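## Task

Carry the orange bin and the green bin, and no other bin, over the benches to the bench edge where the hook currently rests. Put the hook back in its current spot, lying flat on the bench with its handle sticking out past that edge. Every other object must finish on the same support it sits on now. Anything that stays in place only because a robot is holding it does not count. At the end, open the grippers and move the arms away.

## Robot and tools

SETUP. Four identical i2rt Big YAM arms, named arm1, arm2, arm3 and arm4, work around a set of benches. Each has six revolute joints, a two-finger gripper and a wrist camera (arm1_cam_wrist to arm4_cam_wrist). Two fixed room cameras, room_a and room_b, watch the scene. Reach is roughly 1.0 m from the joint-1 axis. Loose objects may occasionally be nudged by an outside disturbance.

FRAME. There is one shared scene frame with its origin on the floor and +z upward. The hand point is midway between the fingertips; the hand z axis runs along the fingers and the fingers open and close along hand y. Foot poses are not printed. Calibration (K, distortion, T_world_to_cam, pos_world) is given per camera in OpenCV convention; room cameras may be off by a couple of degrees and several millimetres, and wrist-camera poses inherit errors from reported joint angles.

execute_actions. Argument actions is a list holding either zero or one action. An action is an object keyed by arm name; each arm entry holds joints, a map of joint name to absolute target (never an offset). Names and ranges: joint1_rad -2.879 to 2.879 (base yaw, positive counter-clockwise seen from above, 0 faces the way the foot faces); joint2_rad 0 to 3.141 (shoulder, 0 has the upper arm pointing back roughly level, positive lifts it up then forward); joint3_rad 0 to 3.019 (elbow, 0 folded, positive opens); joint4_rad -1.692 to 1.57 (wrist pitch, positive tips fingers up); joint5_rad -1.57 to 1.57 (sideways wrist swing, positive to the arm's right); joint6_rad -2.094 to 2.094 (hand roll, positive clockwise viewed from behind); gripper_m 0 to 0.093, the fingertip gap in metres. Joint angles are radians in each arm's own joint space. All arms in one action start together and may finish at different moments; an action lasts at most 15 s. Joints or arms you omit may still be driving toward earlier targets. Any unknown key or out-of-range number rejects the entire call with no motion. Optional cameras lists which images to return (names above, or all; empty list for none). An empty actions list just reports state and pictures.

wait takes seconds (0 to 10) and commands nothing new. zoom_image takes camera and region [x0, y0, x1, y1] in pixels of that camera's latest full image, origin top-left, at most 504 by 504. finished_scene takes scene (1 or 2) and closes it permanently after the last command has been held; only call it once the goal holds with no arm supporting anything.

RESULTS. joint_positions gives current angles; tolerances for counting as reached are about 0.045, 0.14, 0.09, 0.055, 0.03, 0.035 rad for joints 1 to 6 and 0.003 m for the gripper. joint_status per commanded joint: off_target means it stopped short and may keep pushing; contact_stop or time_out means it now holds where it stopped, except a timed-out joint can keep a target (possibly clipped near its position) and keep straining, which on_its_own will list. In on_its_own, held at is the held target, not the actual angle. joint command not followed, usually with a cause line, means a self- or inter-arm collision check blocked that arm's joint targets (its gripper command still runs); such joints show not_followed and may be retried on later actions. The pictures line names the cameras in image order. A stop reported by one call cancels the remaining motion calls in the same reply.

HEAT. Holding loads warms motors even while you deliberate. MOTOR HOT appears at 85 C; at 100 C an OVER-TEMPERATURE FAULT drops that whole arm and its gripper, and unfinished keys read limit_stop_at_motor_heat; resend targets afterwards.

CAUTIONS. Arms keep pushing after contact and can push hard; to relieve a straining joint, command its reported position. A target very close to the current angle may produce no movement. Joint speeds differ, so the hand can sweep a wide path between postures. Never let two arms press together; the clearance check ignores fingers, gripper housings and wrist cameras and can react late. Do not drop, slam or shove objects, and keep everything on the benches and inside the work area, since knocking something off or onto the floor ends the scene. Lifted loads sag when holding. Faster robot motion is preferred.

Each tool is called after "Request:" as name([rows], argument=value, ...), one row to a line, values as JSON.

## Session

Request:
execute_actions(actions=[])

Scene clock: 0.00 s.
arm1.joint_positions: joint1_rad=-0.158 joint2_rad=+0.339 joint3_rad=+1.514 joint4_rad=-1.129 joint5_rad=+0.067 joint6_rad=+0.703 gripper_m=+0.095
arm1.joint_status: not commanded
arm1.hand: x=-0.4316 y=-1.1337 z=+1.4241 quat_wxyz=(-0.396, +0.188, -0.663, -0.607) (m; scene frame)
arm2.joint_positions: joint1_rad=-0.267 joint2_rad=+0.440 joint3_rad=+1.397 joint4_rad=-1.616 joint5_rad=+0.096 joint6_rad=+0.238 gripper_m=+0.094
arm2.joint_status: not commanded
arm2.hand: x=+0.4939 y=-1.0752 z=+1.2863 quat_wxyz=(-0.329, +0.477, -0.760, -0.294) (m; scene frame)
arm3.joint_positions: joint1_rad=-0.022 joint2_rad=+0.387 joint3_rad=+1.583 joint4_rad=-1.251 joint5_rad=-0.251 joint6_rad=-0.487 gripper_m=+0.094
arm3.joint_status: not commanded
arm3.hand: x=+0.5334 y=+1.1302 z=+1.4754 quat_wxyz=(-0.461, -0.258, -0.678, +0.511) (m; scene frame)
arm4.joint_positions: joint1_rad=+0.469 joint2_rad=+0.615 joint3_rad=+1.398 joint4_rad=-1.383 joint5_rad=-0.296 joint6_rad=-0.300 gripper_m=+0.094
arm4.joint_status: not commanded
arm4.hand: x=-0.3394 y=+1.0128 z=+1.3016 quat_wxyz=(-0.436, -0.297, -0.825, +0.203) (m; scene frame)
pictures: arm1_cam_wrist, arm2_cam_wrist, arm3_cam_wrist, arm4_cam_wrist, room_a, room_b
camera_calibration (this result's frames):
arm1_cam_wrist: T_world_to_cam=[[0.737839, -0.180708, -0.650337, 1.03711], [-0.663697, -0.369642, -0.650286, 0.226099], [-0.12288, 0.911433, -0.392671, 1.66579], [0, 0, 0, 1]] pos_world=[-0.410468, -1.24726, 1.47561]
arm2_cam_wrist: T_world_to_cam=[[0.923614, -0.360258, -0.130963, -0.675532], [-0.38285, -0.883954, -0.268425, -0.41006], [-0.0190628, 0.29806, -0.954357, 1.68537], [0, 0, 0, 1]] pos_world=[0.499067, -1.10818, 1.4099]
arm3_cam_wrist: T_world_to_cam=[[-0.815213, -0.359671, 0.453944, 0.173136], [-0.576335, 0.426446, -0.697124, 0.855244], [0.057153, -0.829928, -0.554935, 1.84811], [0, 0, 0, 1]] pos_world=[0.528424, 1.23136, 1.5432]
arm4_cam_wrist: T_world_to_cam=[[-0.671262, -0.736115, 0.0868431, 0.40608], [-0.710177, 0.605166, -0.359754, -0.380232], [0.212266, -0.303163, -0.928997, 1.70845], [0, 0, 0, 1]] pos_world=[-0.360091, 1.04696, 1.41509]
Images, in order (width x height): arm1_cam_wrist 896x504, arm2_cam_wrist 896x504, arm3_cam_wrist 896x504, arm4_cam_wrist 896x504, room_a 896x504, room_b 896x504.

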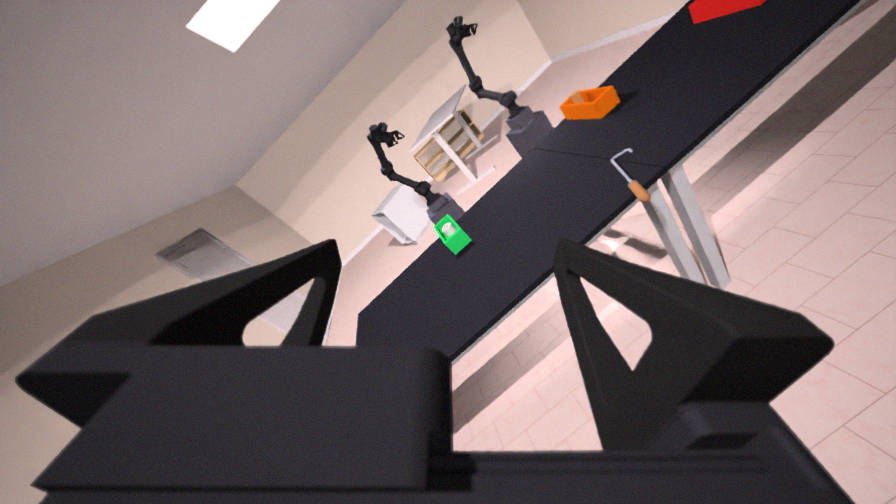

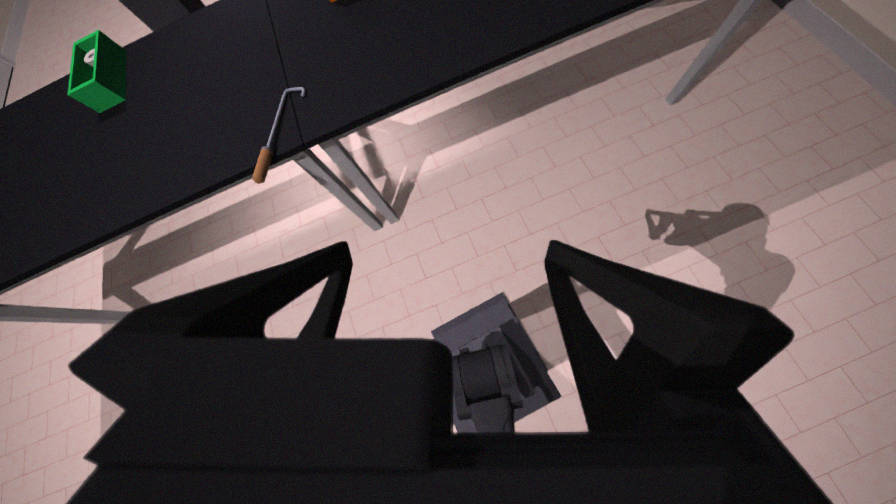

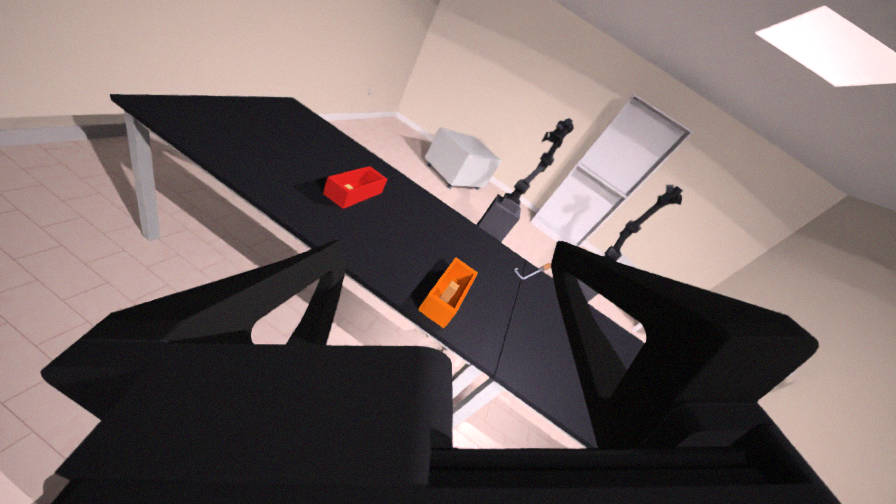

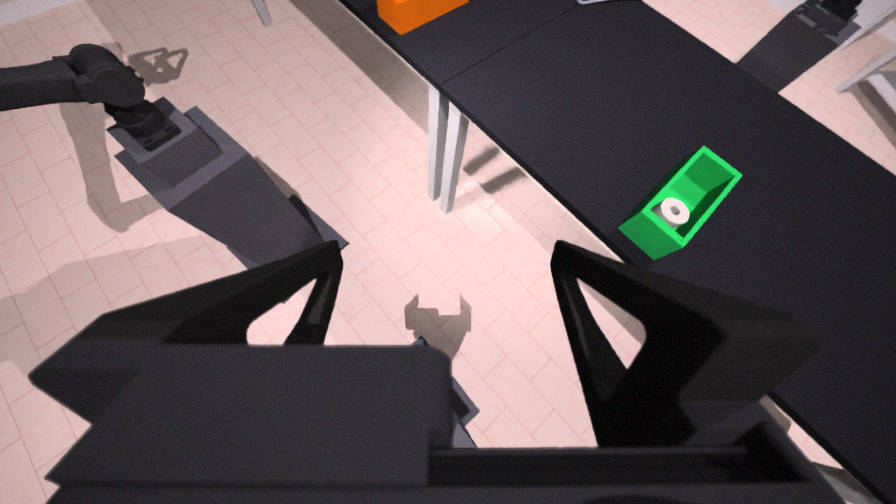

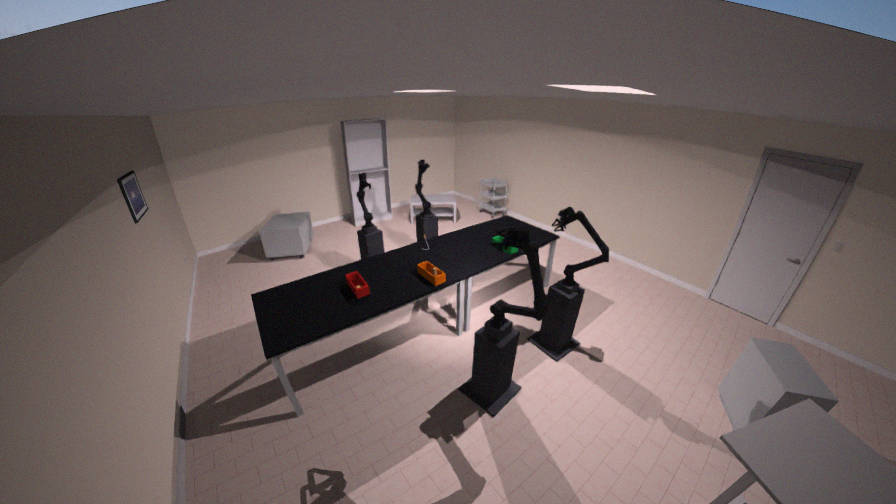

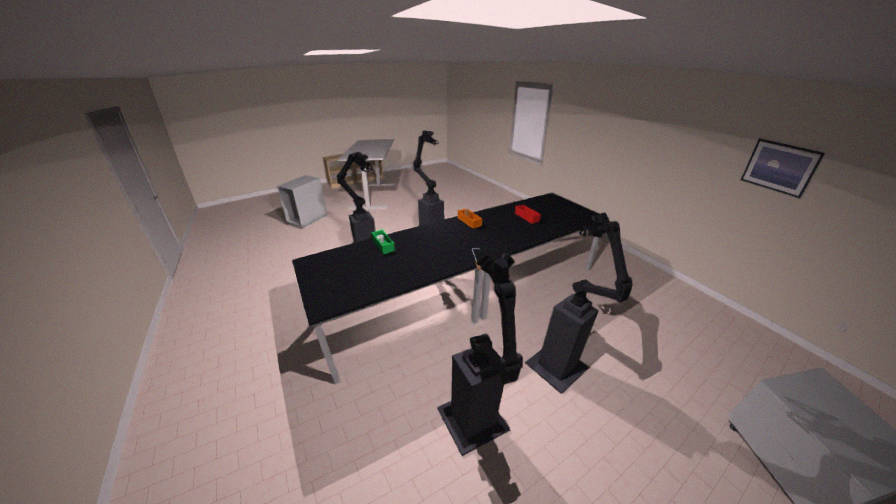

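Request:
execute_actions(actions=[])

Scene clock: 19.87 s.
arm1.joint_positions: joint1_rad=-0.158 joint2_rad=+0.339 joint3_rad=+1.514 joint4_rad=-1.129 joint5_rad=+0.067 joint6_rad=+0.703 gripper_m=+0.095
arm1.joint_status: not commanded
arm1.hand: x=-0.4316 y=-1.1337 z=+1.4241 quat_wxyz=(-0.396, +0.188, -0.663, -0.607) (m; scene frame)
arm2.joint_positions: joint1_rad=-0.267 joint2_rad=+0.440 joint3_rad=+1.397 joint4_rad=-1.616 joint5_rad=+0.096 joint6_rad=+0.238 gripper_m=+0.094
arm2.joint_status: not commanded
arm2.hand: x=+0.4939 y=-1.0752 z=+1.2863 quat_wxyz=(-0.329, +0.477, -0.760, -0.294) (m; scene frame)
arm3.joint_positions: joint1_rad=-0.022 joint2_rad=+0.387 joint3_rad=+1.583 joint4_rad=-1.251 joint5_rad=-0.251 joint6_rad=-0.487 gripper_m=+0.094
arm3.joint_status: not commanded
arm3.hand: x=+0.5334 y=+1.1302 z=+1.4754 quat_wxyz=(-0.461, -0.258, -0.678, +0.511) (m; scene frame)
arm4.joint_positions: joint1_rad=+0.469 joint2_rad=+0.615 joint3_rad=+1.398 joint4_rad=-1.383 joint5_rad=-0.296 joint6_rad=-0.300 gripper_m=+0.094
arm4.joint_status: not commanded
arm4.hand: x=-0.3394 y=+1.0128 z=+1.3016 quat_wxyz=(-0.436, -0.297, -0.825, +0.203) (m; scene frame)
pictures: arm1_cam_wrist, arm2_cam_wrist, arm3_cam_wrist, arm4_cam_wrist, room_a, room_b
camera_calibration (this result's frames):
arm1_cam_wrist: T_world_to_cam=[[0.737839, -0.180708, -0.650337, 1.03711], [-0.663697, -0.369642, -0.650286, 0.226099], [-0.12288, 0.911433, -0.392671, 1.66579], [0, 0, 0, 1]] pos_world=[-0.410468, -1.24726, 1.47561]
arm2_cam_wrist: T_world_to_cam=[[0.923614, -0.360258, -0.130963, -0.675532], [-0.38285, -0.883954, -0.268425, -0.41006], [-0.0190628, 0.29806, -0.954357, 1.68537], [0, 0, 0, 1]] pos_world=[0.499067, -1.10818, 1.4099]
arm3_cam_wrist: T_world_to_cam=[[-0.815213, -0.359671, 0.453944, 0.173136], [-0.576335, 0.426446, -0.697124, 0.855244], [0.057153, -0.829928, -0.554935, 1.84811], [0, 0, 0, 1]] pos_world=[0.528424, 1.23136, 1.5432]
arm4_cam_wrist: T_world_to_cam=[[-0.671262, -0.736115, 0.0868431, 0.40608], [-0.710177, 0.605166, -0.359754, -0.380232], [0.212266, -0.303163, -0.928997, 1.70845], [0, 0, 0, 1]] pos_world=[-0.360091, 1.04696, 1.41509]
Images, in order (width x height): arm1_cam_wrist 896x504, arm2_cam_wrist 896x504, arm3_cam_wrist 896x504, arm4_cam_wrist 896x504, room_a 896x504, room_b 896x504.

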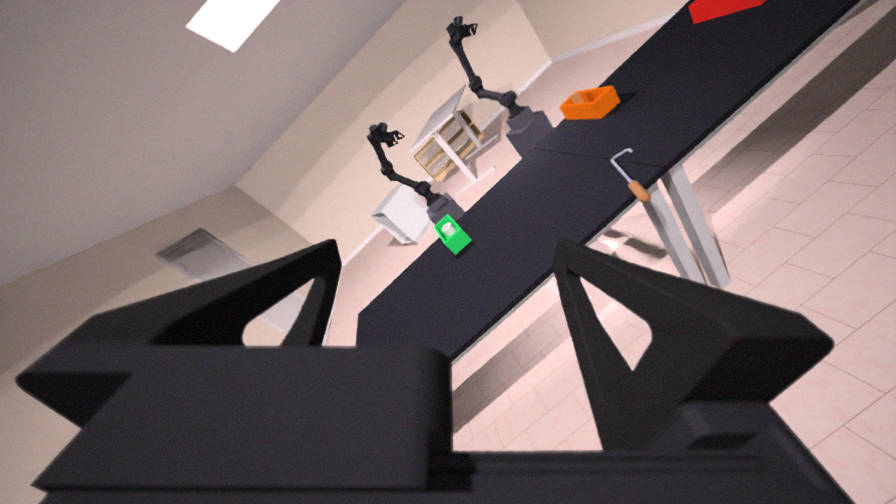

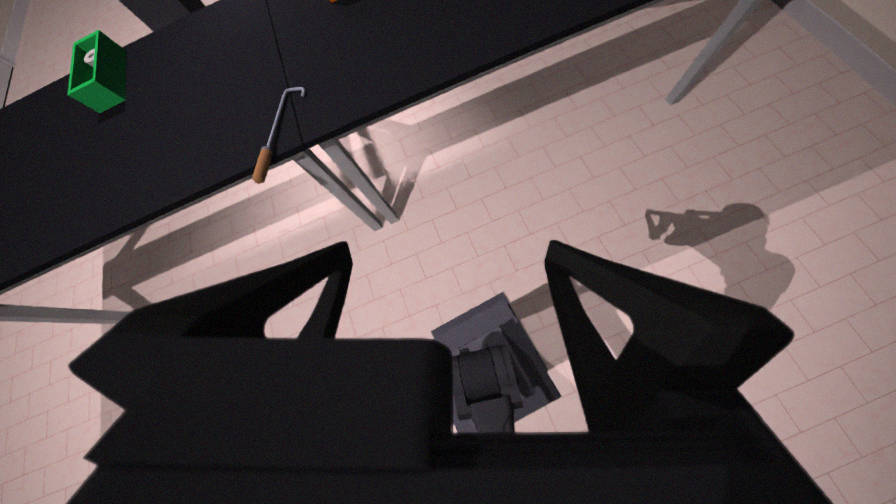

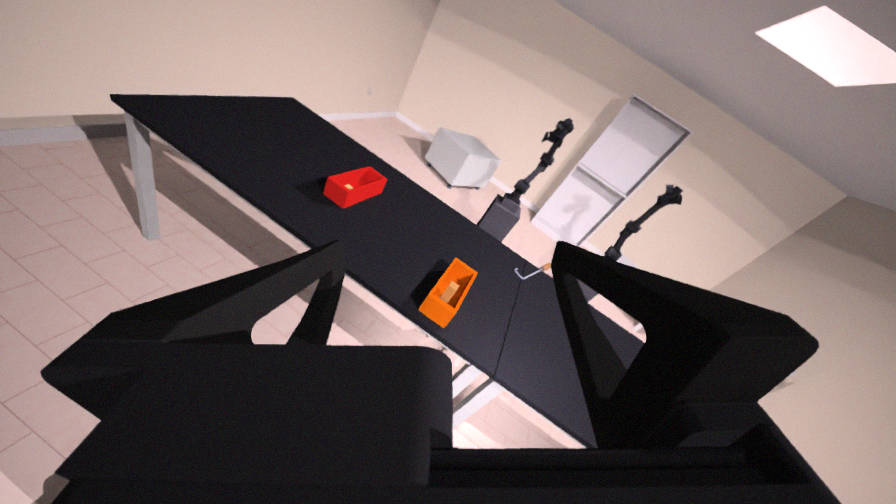

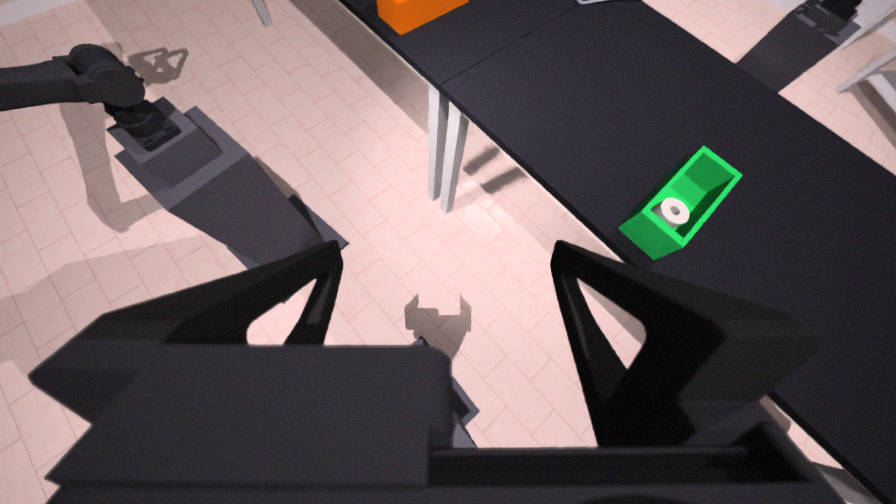

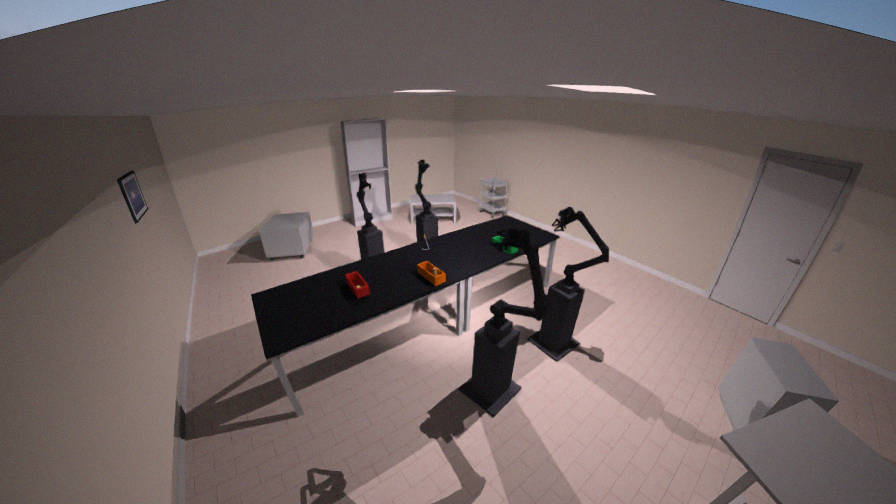

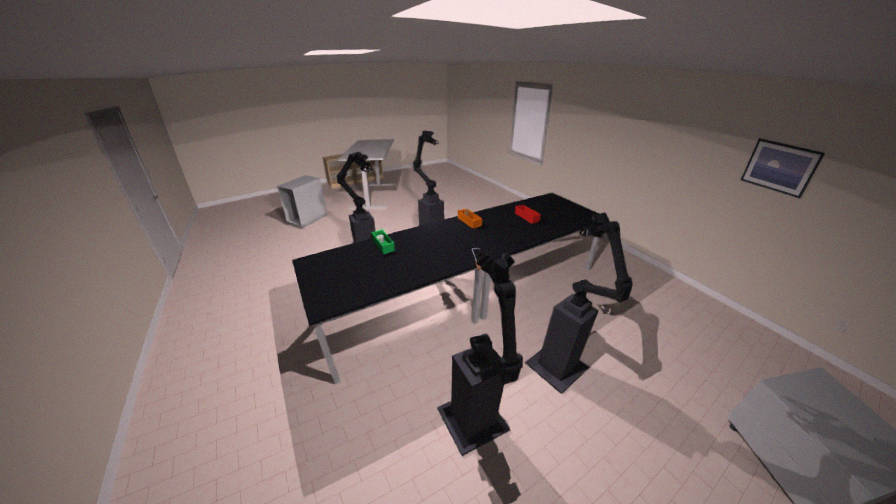

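Request:
zoom_image(camera="arm2_cam_wrist", region=[200, 40, 400, 200])

Request:
zoom_image(camera="arm4_cam_wrist", region=[560, 120, 800, 300])

Request:
zoom_image(camera="arm3_cam_wrist", region=[380, 230, 580, 400])

Region (200, 40, 400, 200) of arm2_cam_wrist's 896x504 image, scaled by 2.520, with more detail than that image has; it fills the top 403 rows of this view, and the rest is white.

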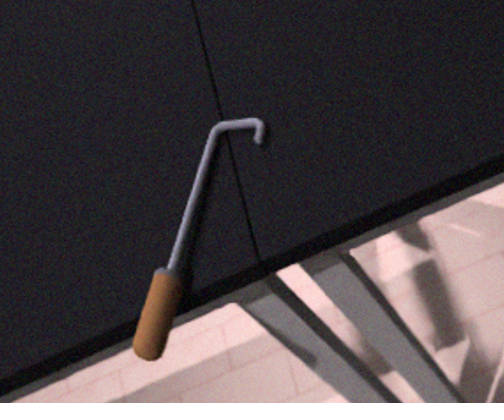

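Region (560, 120, 800, 300) of arm4_cam_wrist's 896x504 image, scaled by 2.100, with more detail than that image has; it fills the top 378 rows of this view, and the rest is white.

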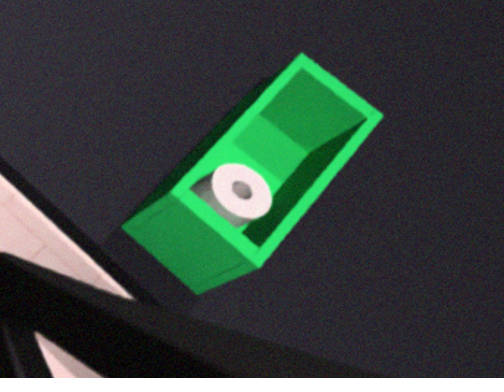

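Region (380, 230, 580, 400) of arm3_cam_wrist's 896x504 image, scaled by 2.520, with more detail than that image has; it fills the top 428 rows of this view, and the rest is white.

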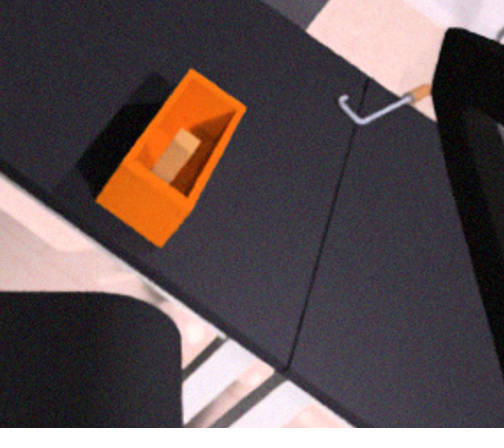

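Request:
execute_actions([
  {"arm1":{"joints":{"joint1_rad":-0.05,"joint2_rad":1.58,"joint3_rad":1.28,"joint4_rad":0.15,"joint5_rad":0.75,"joint6_rad":0}},"arm2":{"joints":{"joint1_rad":0.597,"joint2_rad":2.15,"joint3_rad":1.83,"joint4_rad":0.6,"joint5_rad":1.143,"joint6_rad":0}},"arm3":{"joints":{"joint1_rad":-0.117,"joint2_rad":1.94,"joint3_rad":1.06,"joint4_rad":0.38,"joint5_rad":0,"joint6_rad":0,"gripper_m":0.07}},"arm4":{"joints":{"joint1_rad":-0.01,"joint2_rad":1.89,"joint3_rad":1.12,"joint4_rad":0.38,"joint5_rad":0,"joint6_rad":0,"gripper_m":0.07}}},
], cameras=["arm1_cam_wrist","arm2_cam_wrist","arm3_cam_wrist","arm4_cam_wrist"])

Scene clock: 105.33 s.
arm1.joint_positions: joint1_rad=-0.055 joint2_rad=+1.575 joint3_rad=+1.283 joint4_rad=+0.132 joint5_rad=+0.747 joint6_rad=+0.008 gripper_m=+0.095
arm1.joint_status: all done
arm1.hand: x=-0.2620 y=-0.5724 z=+1.1103 quat_wxyz=(-0.635, +0.283, -0.692, -0.195) (m; scene frame)
arm2.joint_positions: joint1_rad=+0.602 joint2_rad=+2.145 joint3_rad=+1.809 joint4_rad=+0.577 joint5_rad=+1.139 joint6_rad=+0.010 gripper_m=+0.094
arm2.joint_status: all done
arm2.hand: x=+0.0650 y=-0.4925 z=+1.0916 quat_wxyz=(-0.577, +0.291, -0.605, -0.465) (m; scene frame)
arm3.joint_positions: joint1_rad=-0.109 joint2_rad=+1.947 joint3_rad=+1.050 joint4_rad=+0.347 joint5_rad=-0.002 joint6_rad=-0.014 gripper_m=+0.070
arm3.joint_status: all done
arm3.hand: x=+0.5038 y=+0.5293 z=+0.8279 quat_wxyz=(-0.349, -0.602, -0.632, +0.342) (m; scene frame)
arm4.joint_positions: joint1_rad=-0.011 joint2_rad=+1.896 joint3_rad=+1.122 joint4_rad=+0.359 joint5_rad=-0.003 joint6_rad=-0.009 gripper_m=+0.070
arm4.joint_status: all done
arm4.hand: x=-0.5072 y=+0.4898 z=+0.8588 quat_wxyz=(-0.377, -0.607, -0.579, +0.392) (m; scene frame)
pictures: arm1_cam_wrist, arm2_cam_wrist, arm3_cam_wrist, arm4_cam_wrist
camera_calibration (this result's frames):
arm1_cam_wrist: T_world_to_cam=[[0.650295, -0.753846, 0.0939789, -0.368105], [-0.466553, -0.493936, -0.733727, 0.415297], [0.599537, 0.433293, -0.672914, 1.27851], [0, 0, 0, 1]] pos_world=[-0.333376, -0.626332, 1.19963]
arm2_cam_wrist: T_world_to_cam=[[0.894201, -0.390696, -0.218544, -0.012503], [-0.375619, -0.389215, -0.841084, 0.756921], [0.243548, 0.834187, -0.494789, 1.06303], [0, 0, 0, 1]] pos_world=[0.0365964, -0.597043, 1.15987]
arm3_cam_wrist: T_world_to_cam=[[-0.998453, -0.0555621, 0.00230653, 0.532031], [-0.0517431, 0.913029, -0.404599, -0.120928], [0.0203744, -0.404092, -0.914491, 1.0826], [0, 0, 0, 1]] pos_world=[0.502893, 0.577443, 0.939876]
arm4_cam_wrist: T_world_to_cam=[[-0.998582, 0.0527096, 0.0074358, -0.537268], [0.0421456, 0.868197, -0.494427, 0.0261771], [-0.0325168, -0.493413, -0.869187, 1.09181], [0, 0, 0, 1]] pos_world=[-0.502107, 0.544305, 0.965925]
Images, in order (width x height): arm1_cam_wrist 896x504, arm2_cam_wrist 896x504, arm3_cam_wrist 896x504, arm4_cam_wrist 896x504.

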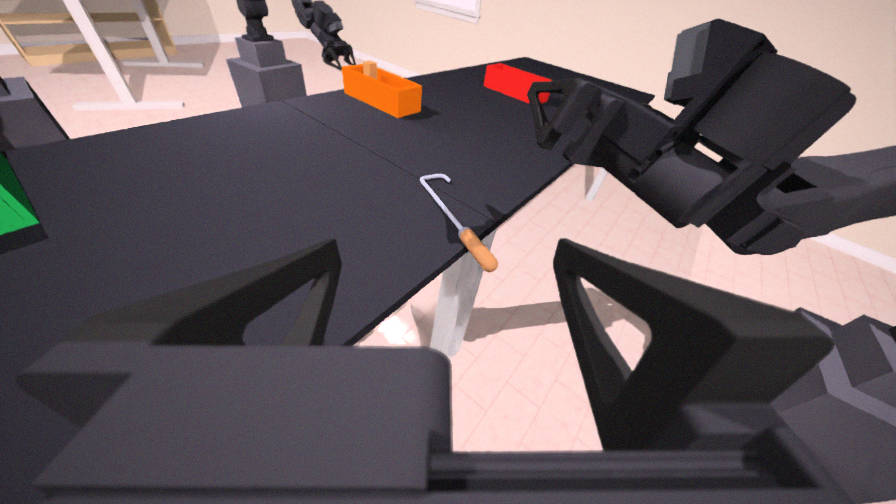

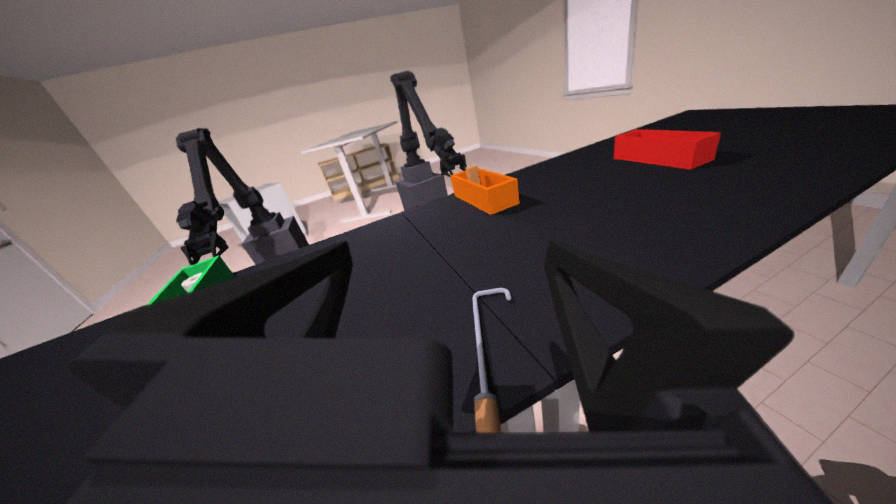

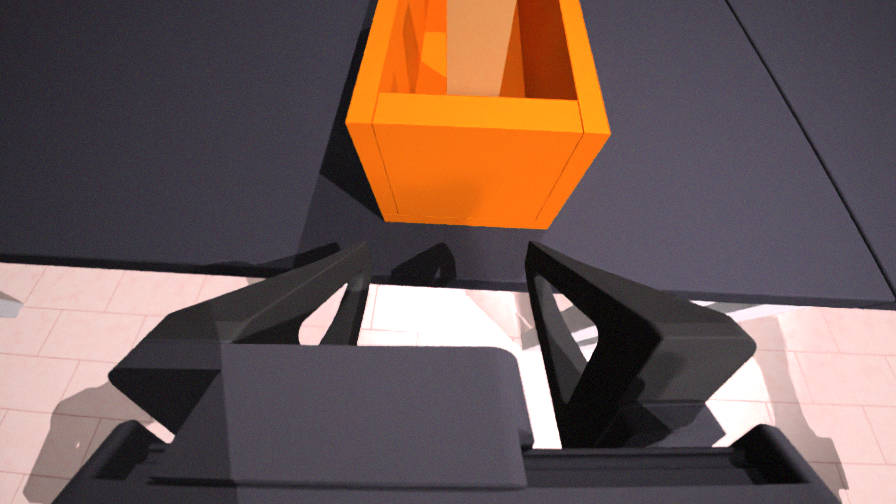

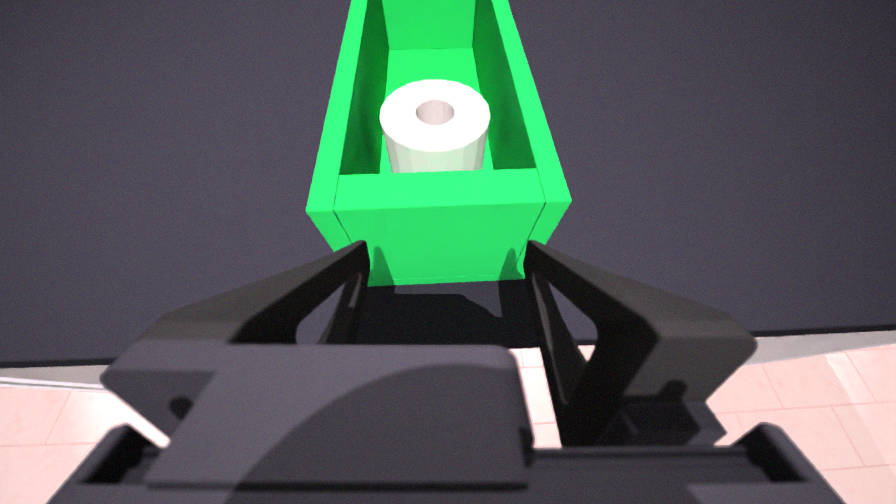

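Request:
zoom_image(camera="arm1_cam_wrist", region=[390, 150, 550, 290])

Request:
execute_actions([
  {"arm2":{"joints":{"joint2_rad":2.38,"joint3_rad":1.83,"joint4_rad":0.62}},"arm3":{"joints":{"joint1_rad":-0.14,"joint2_rad":2.02,"joint3_rad":1.12}},"arm4":{"joints":{"joint2_rad":1.98,"joint3_rad":1.18}}},
], cameras=["arm1_cam_wrist","arm2_cam_wrist","arm3_cam_wrist","arm4_cam_wrist"])

Region (390, 150, 550, 290) of arm1_cam_wrist's 896x504 image, scaled by 3.150, with more detail than that image has; it fills the top 441 rows of this view, and the rest is white.

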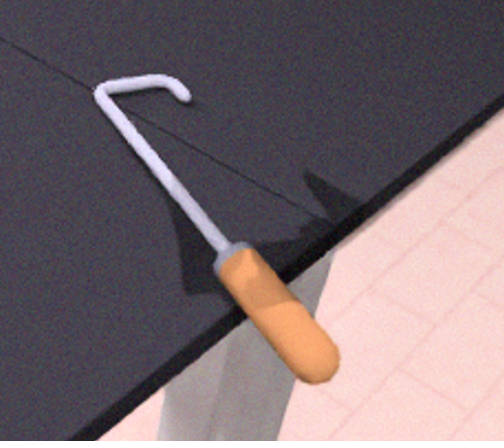

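Scene clock: 113.80 s.
arm1.joint_positions: joint1_rad=-0.055 joint2_rad=+1.575 joint3_rad=+1.283 joint4_rad=+0.132 joint5_rad=+0.747 joint6_rad=+0.007 gripper_m=+0.095
arm1.joint_status: not commanded
arm1.hand: x=-0.2620 y=-0.5724 z=+1.1103 quat_wxyz=(-0.635, +0.283, -0.692, -0.195) (m; scene frame)
arm2.joint_positions: joint1_rad=+0.602 joint2_rad=+2.395 joint3_rad=+1.809 joint4_rad=+0.609 joint5_rad=+1.140 joint6_rad=+0.010 gripper_m=+0.094
arm2.joint_status: all done
arm2.hand: x=+0.0497 y=-0.4751 z=+0.9012 quat_wxyz=(-0.592, +0.370, -0.599, -0.392) (m; scene frame)
arm3.joint_positions: joint1_rad=-0.133 joint2_rad=+2.016 joint3_rad=+1.077 joint4_rad=+0.350 joint5_rad=-0.002 joint6_rad=-0.014 gripper_m=+0.070
arm3.joint_status: all done
arm3.hand: x=+0.4876 y=+0.5247 z=+0.7954 quat_wxyz=(-0.333, -0.616, -0.631, +0.334) (m; scene frame)
arm4.joint_positions: joint1_rad=-0.011 joint2_rad=+1.981 joint3_rad=+1.136 joint4_rad=+0.364 joint5_rad=-0.003 joint6_rad=-0.009 gripper_m=+0.070
arm4.joint_status: all done
arm4.hand: x=-0.5067 y=+0.4888 z=+0.8084 quat_wxyz=(-0.357, -0.620, -0.592, +0.372) (m; scene frame)
pictures: arm1_cam_wrist, arm2_cam_wrist, arm3_cam_wrist, arm4_cam_wrist
camera_calibration (this result's frames):
arm1_cam_wrist: T_world_to_cam=[[0.650306, -0.753789, 0.0943559, -0.368488], [-0.466355, -0.494172, -0.733694, 0.415178], [0.599679, 0.433123, -0.672897, 1.27843], [0, 0, 0, 1]] pos_world=[-0.333395, -0.626309, 1.19963]
arm2_cam_wrist: T_world_to_cam=[[0.911445, -0.410757, -0.0234014, -0.219814], [-0.258219, -0.526837, -0.809794, 0.498331], [0.320299, 0.744125, -0.586248, 0.993848], [0, 0, 0, 1]] pos_world=[0.0106981, -0.567298, 0.981043]
arm3_cam_wrist: T_world_to_cam=[[-0.999516, -0.0310727, 0.00128709, 0.50416], [-0.0293575, 0.929067, -0.368744, -0.178619], [0.0102621, -0.368603, -0.92953, 1.04963], [0, 0, 0, 1]] pos_world=[0.487901, 0.568512, 0.909149]
arm4_cam_wrist: T_world_to_cam=[[-0.998643, 0.0515436, 0.00749214, -0.535888], [0.0431353, 0.899064, -0.435688, -0.0599723], [-0.0291928, -0.434773, -0.900067, 1.04553], [0, 0, 0, 1]] pos_world=[-0.502052, 0.536111, 0.918936]
Images, in order (width x height): arm1_cam_wrist 896x504, arm2_cam_wrist 896x504, arm3_cam_wrist 896x504, arm4_cam_wrist 896x504.

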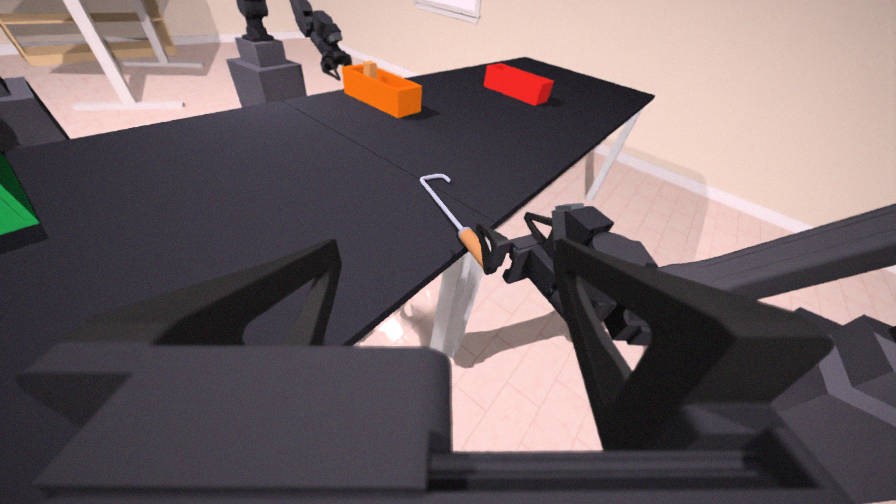

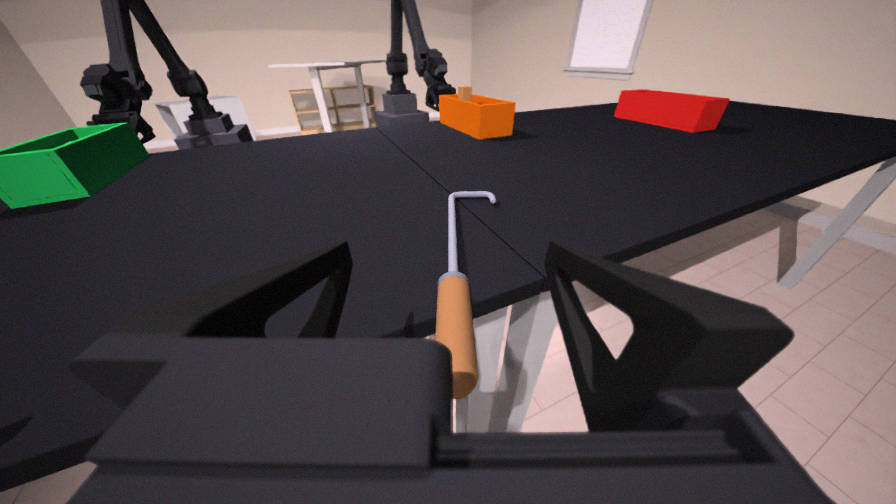

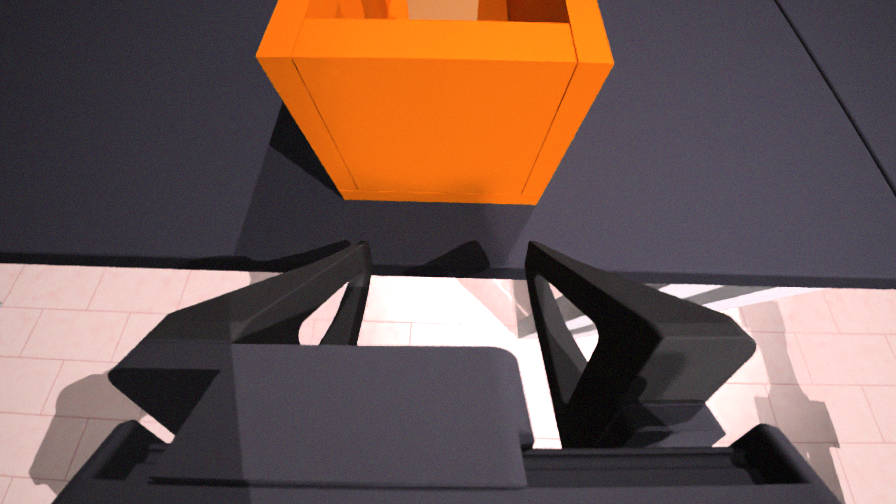

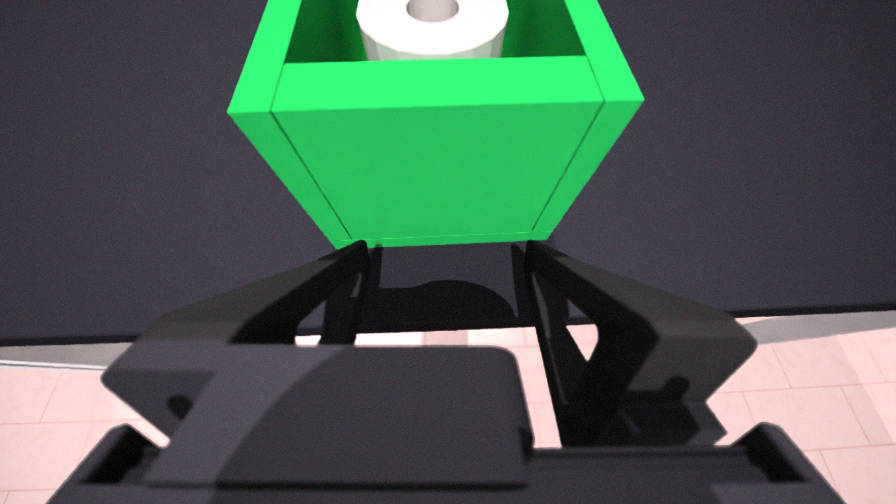

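Request:
execute_actions([
  {"arm2":{"joints":{"joint2_rad":2.545,"joint4_rad":0.76}},"arm3":{"joints":{"joint2_rad":2.16,"joint3_rad":1.37}},"arm4":{"joints":{"joint2_rad":2.12,"joint3_rad":1.42}}},
], cameras=["arm1_cam_wrist","arm2_cam_wrist","arm3_cam_wrist","arm4_cam_wrist"])

Scene clock: 121.83 s.
arm1.joint_positions: joint1_rad=-0.055 joint2_rad=+1.575 joint3_rad=+1.283 joint4_rad=+0.132 joint5_rad=+0.747 joint6_rad=+0.007 gripper_m=+0.095
arm1.joint_status: not commanded
arm1.hand: x=-0.2620 y=-0.5724 z=+1.1103 quat_wxyz=(-0.635, +0.283, -0.692, -0.195) (m; scene frame)
arm2.joint_positions: joint1_rad=+0.602 joint2_rad=+2.535 joint3_rad=+1.809 joint4_rad=+0.740 joint5_rad=+1.140 joint6_rad=+0.010 gripper_m=+0.094
arm2.joint_status: all done
arm2.hand: x=+0.0539 y=-0.4803 z=+0.8106 quat_wxyz=(-0.592, +0.373, -0.599, -0.389) (m; scene frame)
arm3.joint_positions: joint1_rad=-0.133 joint2_rad=+2.164 joint3_rad=+1.322 joint4_rad=+0.350 joint5_rad=+0.000 joint6_rad=-0.014 gripper_m=+0.070
arm3.joint_status: all done
arm3.hand: x=+0.4879 y=+0.4401 z=+0.8026 quat_wxyz=(-0.362, -0.600, -0.613, +0.365) (m; scene frame)
arm4.joint_positions: joint1_rad=-0.011 joint2_rad=+2.121 joint3_rad=+1.368 joint4_rad=+0.364 joint5_rad=-0.004 joint6_rad=-0.009 gripper_m=+0.070
arm4.joint_status: all done
arm4.hand: x=-0.5106 y=+0.4118 z=+0.8196 quat_wxyz=(-0.384, -0.602, -0.575, +0.400) (m; scene frame)
pictures: arm1_cam_wrist, arm2_cam_wrist, arm3_cam_wrist, arm4_cam_wrist
camera_calibration (this result's frames):
arm1_cam_wrist: T_world_to_cam=[[0.650306, -0.753789, 0.0943559, -0.368488], [-0.466355, -0.494172, -0.733694, 0.415178], [0.599679, 0.433123, -0.672897, 1.27843], [0, 0, 0, 1]] pos_world=[-0.333395, -0.626309, 1.19963]
arm2_cam_wrist: T_world_to_cam=[[0.911559, -0.410864, -0.0158132, -0.234105], [-0.253803, -0.532005, -0.807809, 0.418978], [0.323487, 0.740379, -0.589233, 0.943738], [0, 0, 0, 1]] pos_world=[0.0144515, -0.572011, 0.890834]
arm3_cam_wrist: T_world_to_cam=[[-0.999579, -0.0287016, 0.00421999, 0.498476], [-0.0274581, 0.889094, -0.456901, -0.00987217], [0.00936183, -0.456825, -0.889507, 1.03227], [0, 0, 0, 1]] pos_world=[0.488331, 0.49465, 0.911595]
arm4_cam_wrist: T_world_to_cam=[[-0.998588, 0.0527416, 0.00639608, -0.535502], [0.0418767, 0.855471, -0.516155, 0.0976059], [-0.0326945, -0.515158, -0.856471, 1.01765], [0, 0, 0, 1]] pos_world=[-0.505561, 0.468994, 0.925391]
Images, in order (width x height): arm1_cam_wrist 896x504, arm2_cam_wrist 896x504, arm3_cam_wrist 896x504, arm4_cam_wrist 896x504.

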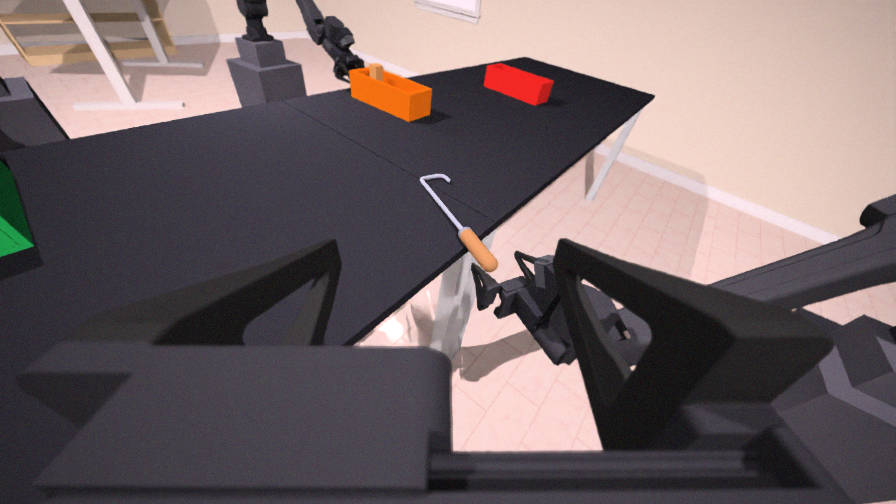

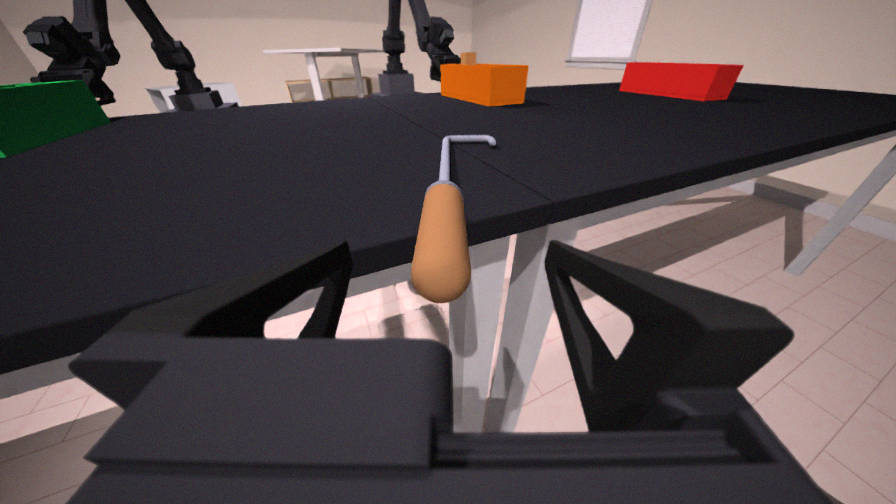

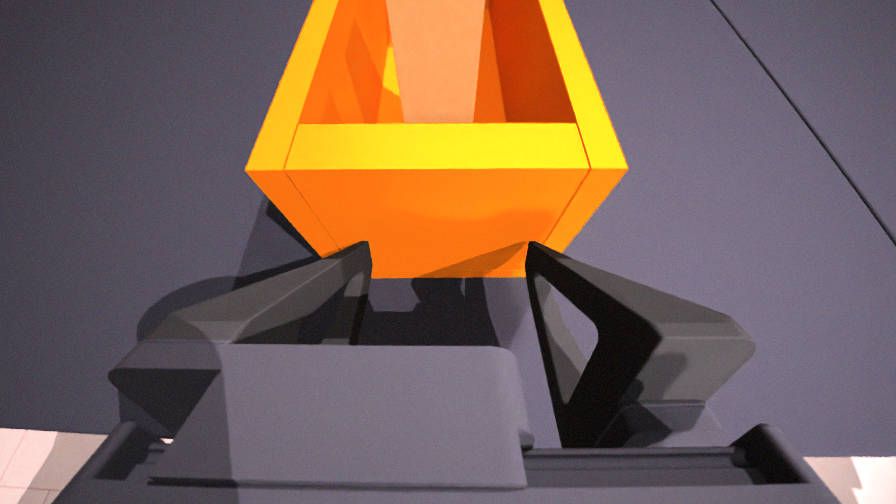

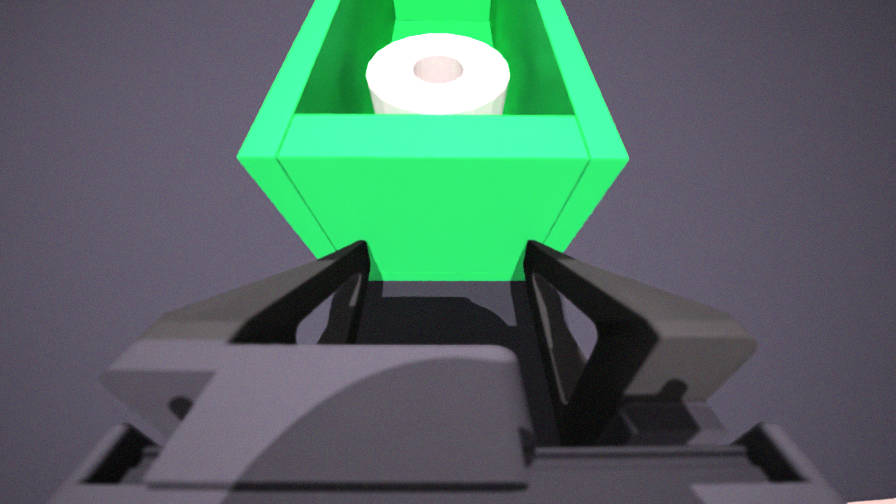

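Request:
zoom_image(camera="arm1_cam_wrist", region=[420, 200, 580, 330])

Region (420, 200, 580, 330) of arm1_cam_wrist's 896x504 image, scaled by 3.150, with more detail than that image has; it fills the top 410 rows of this view, and the rest is white.

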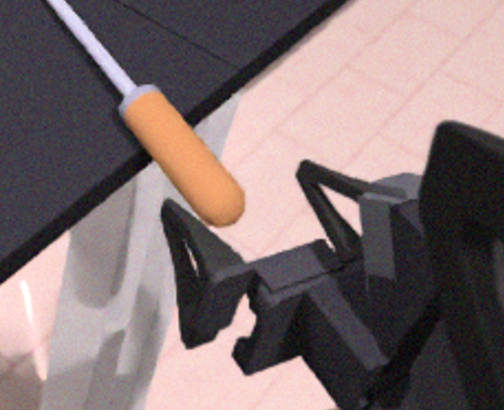

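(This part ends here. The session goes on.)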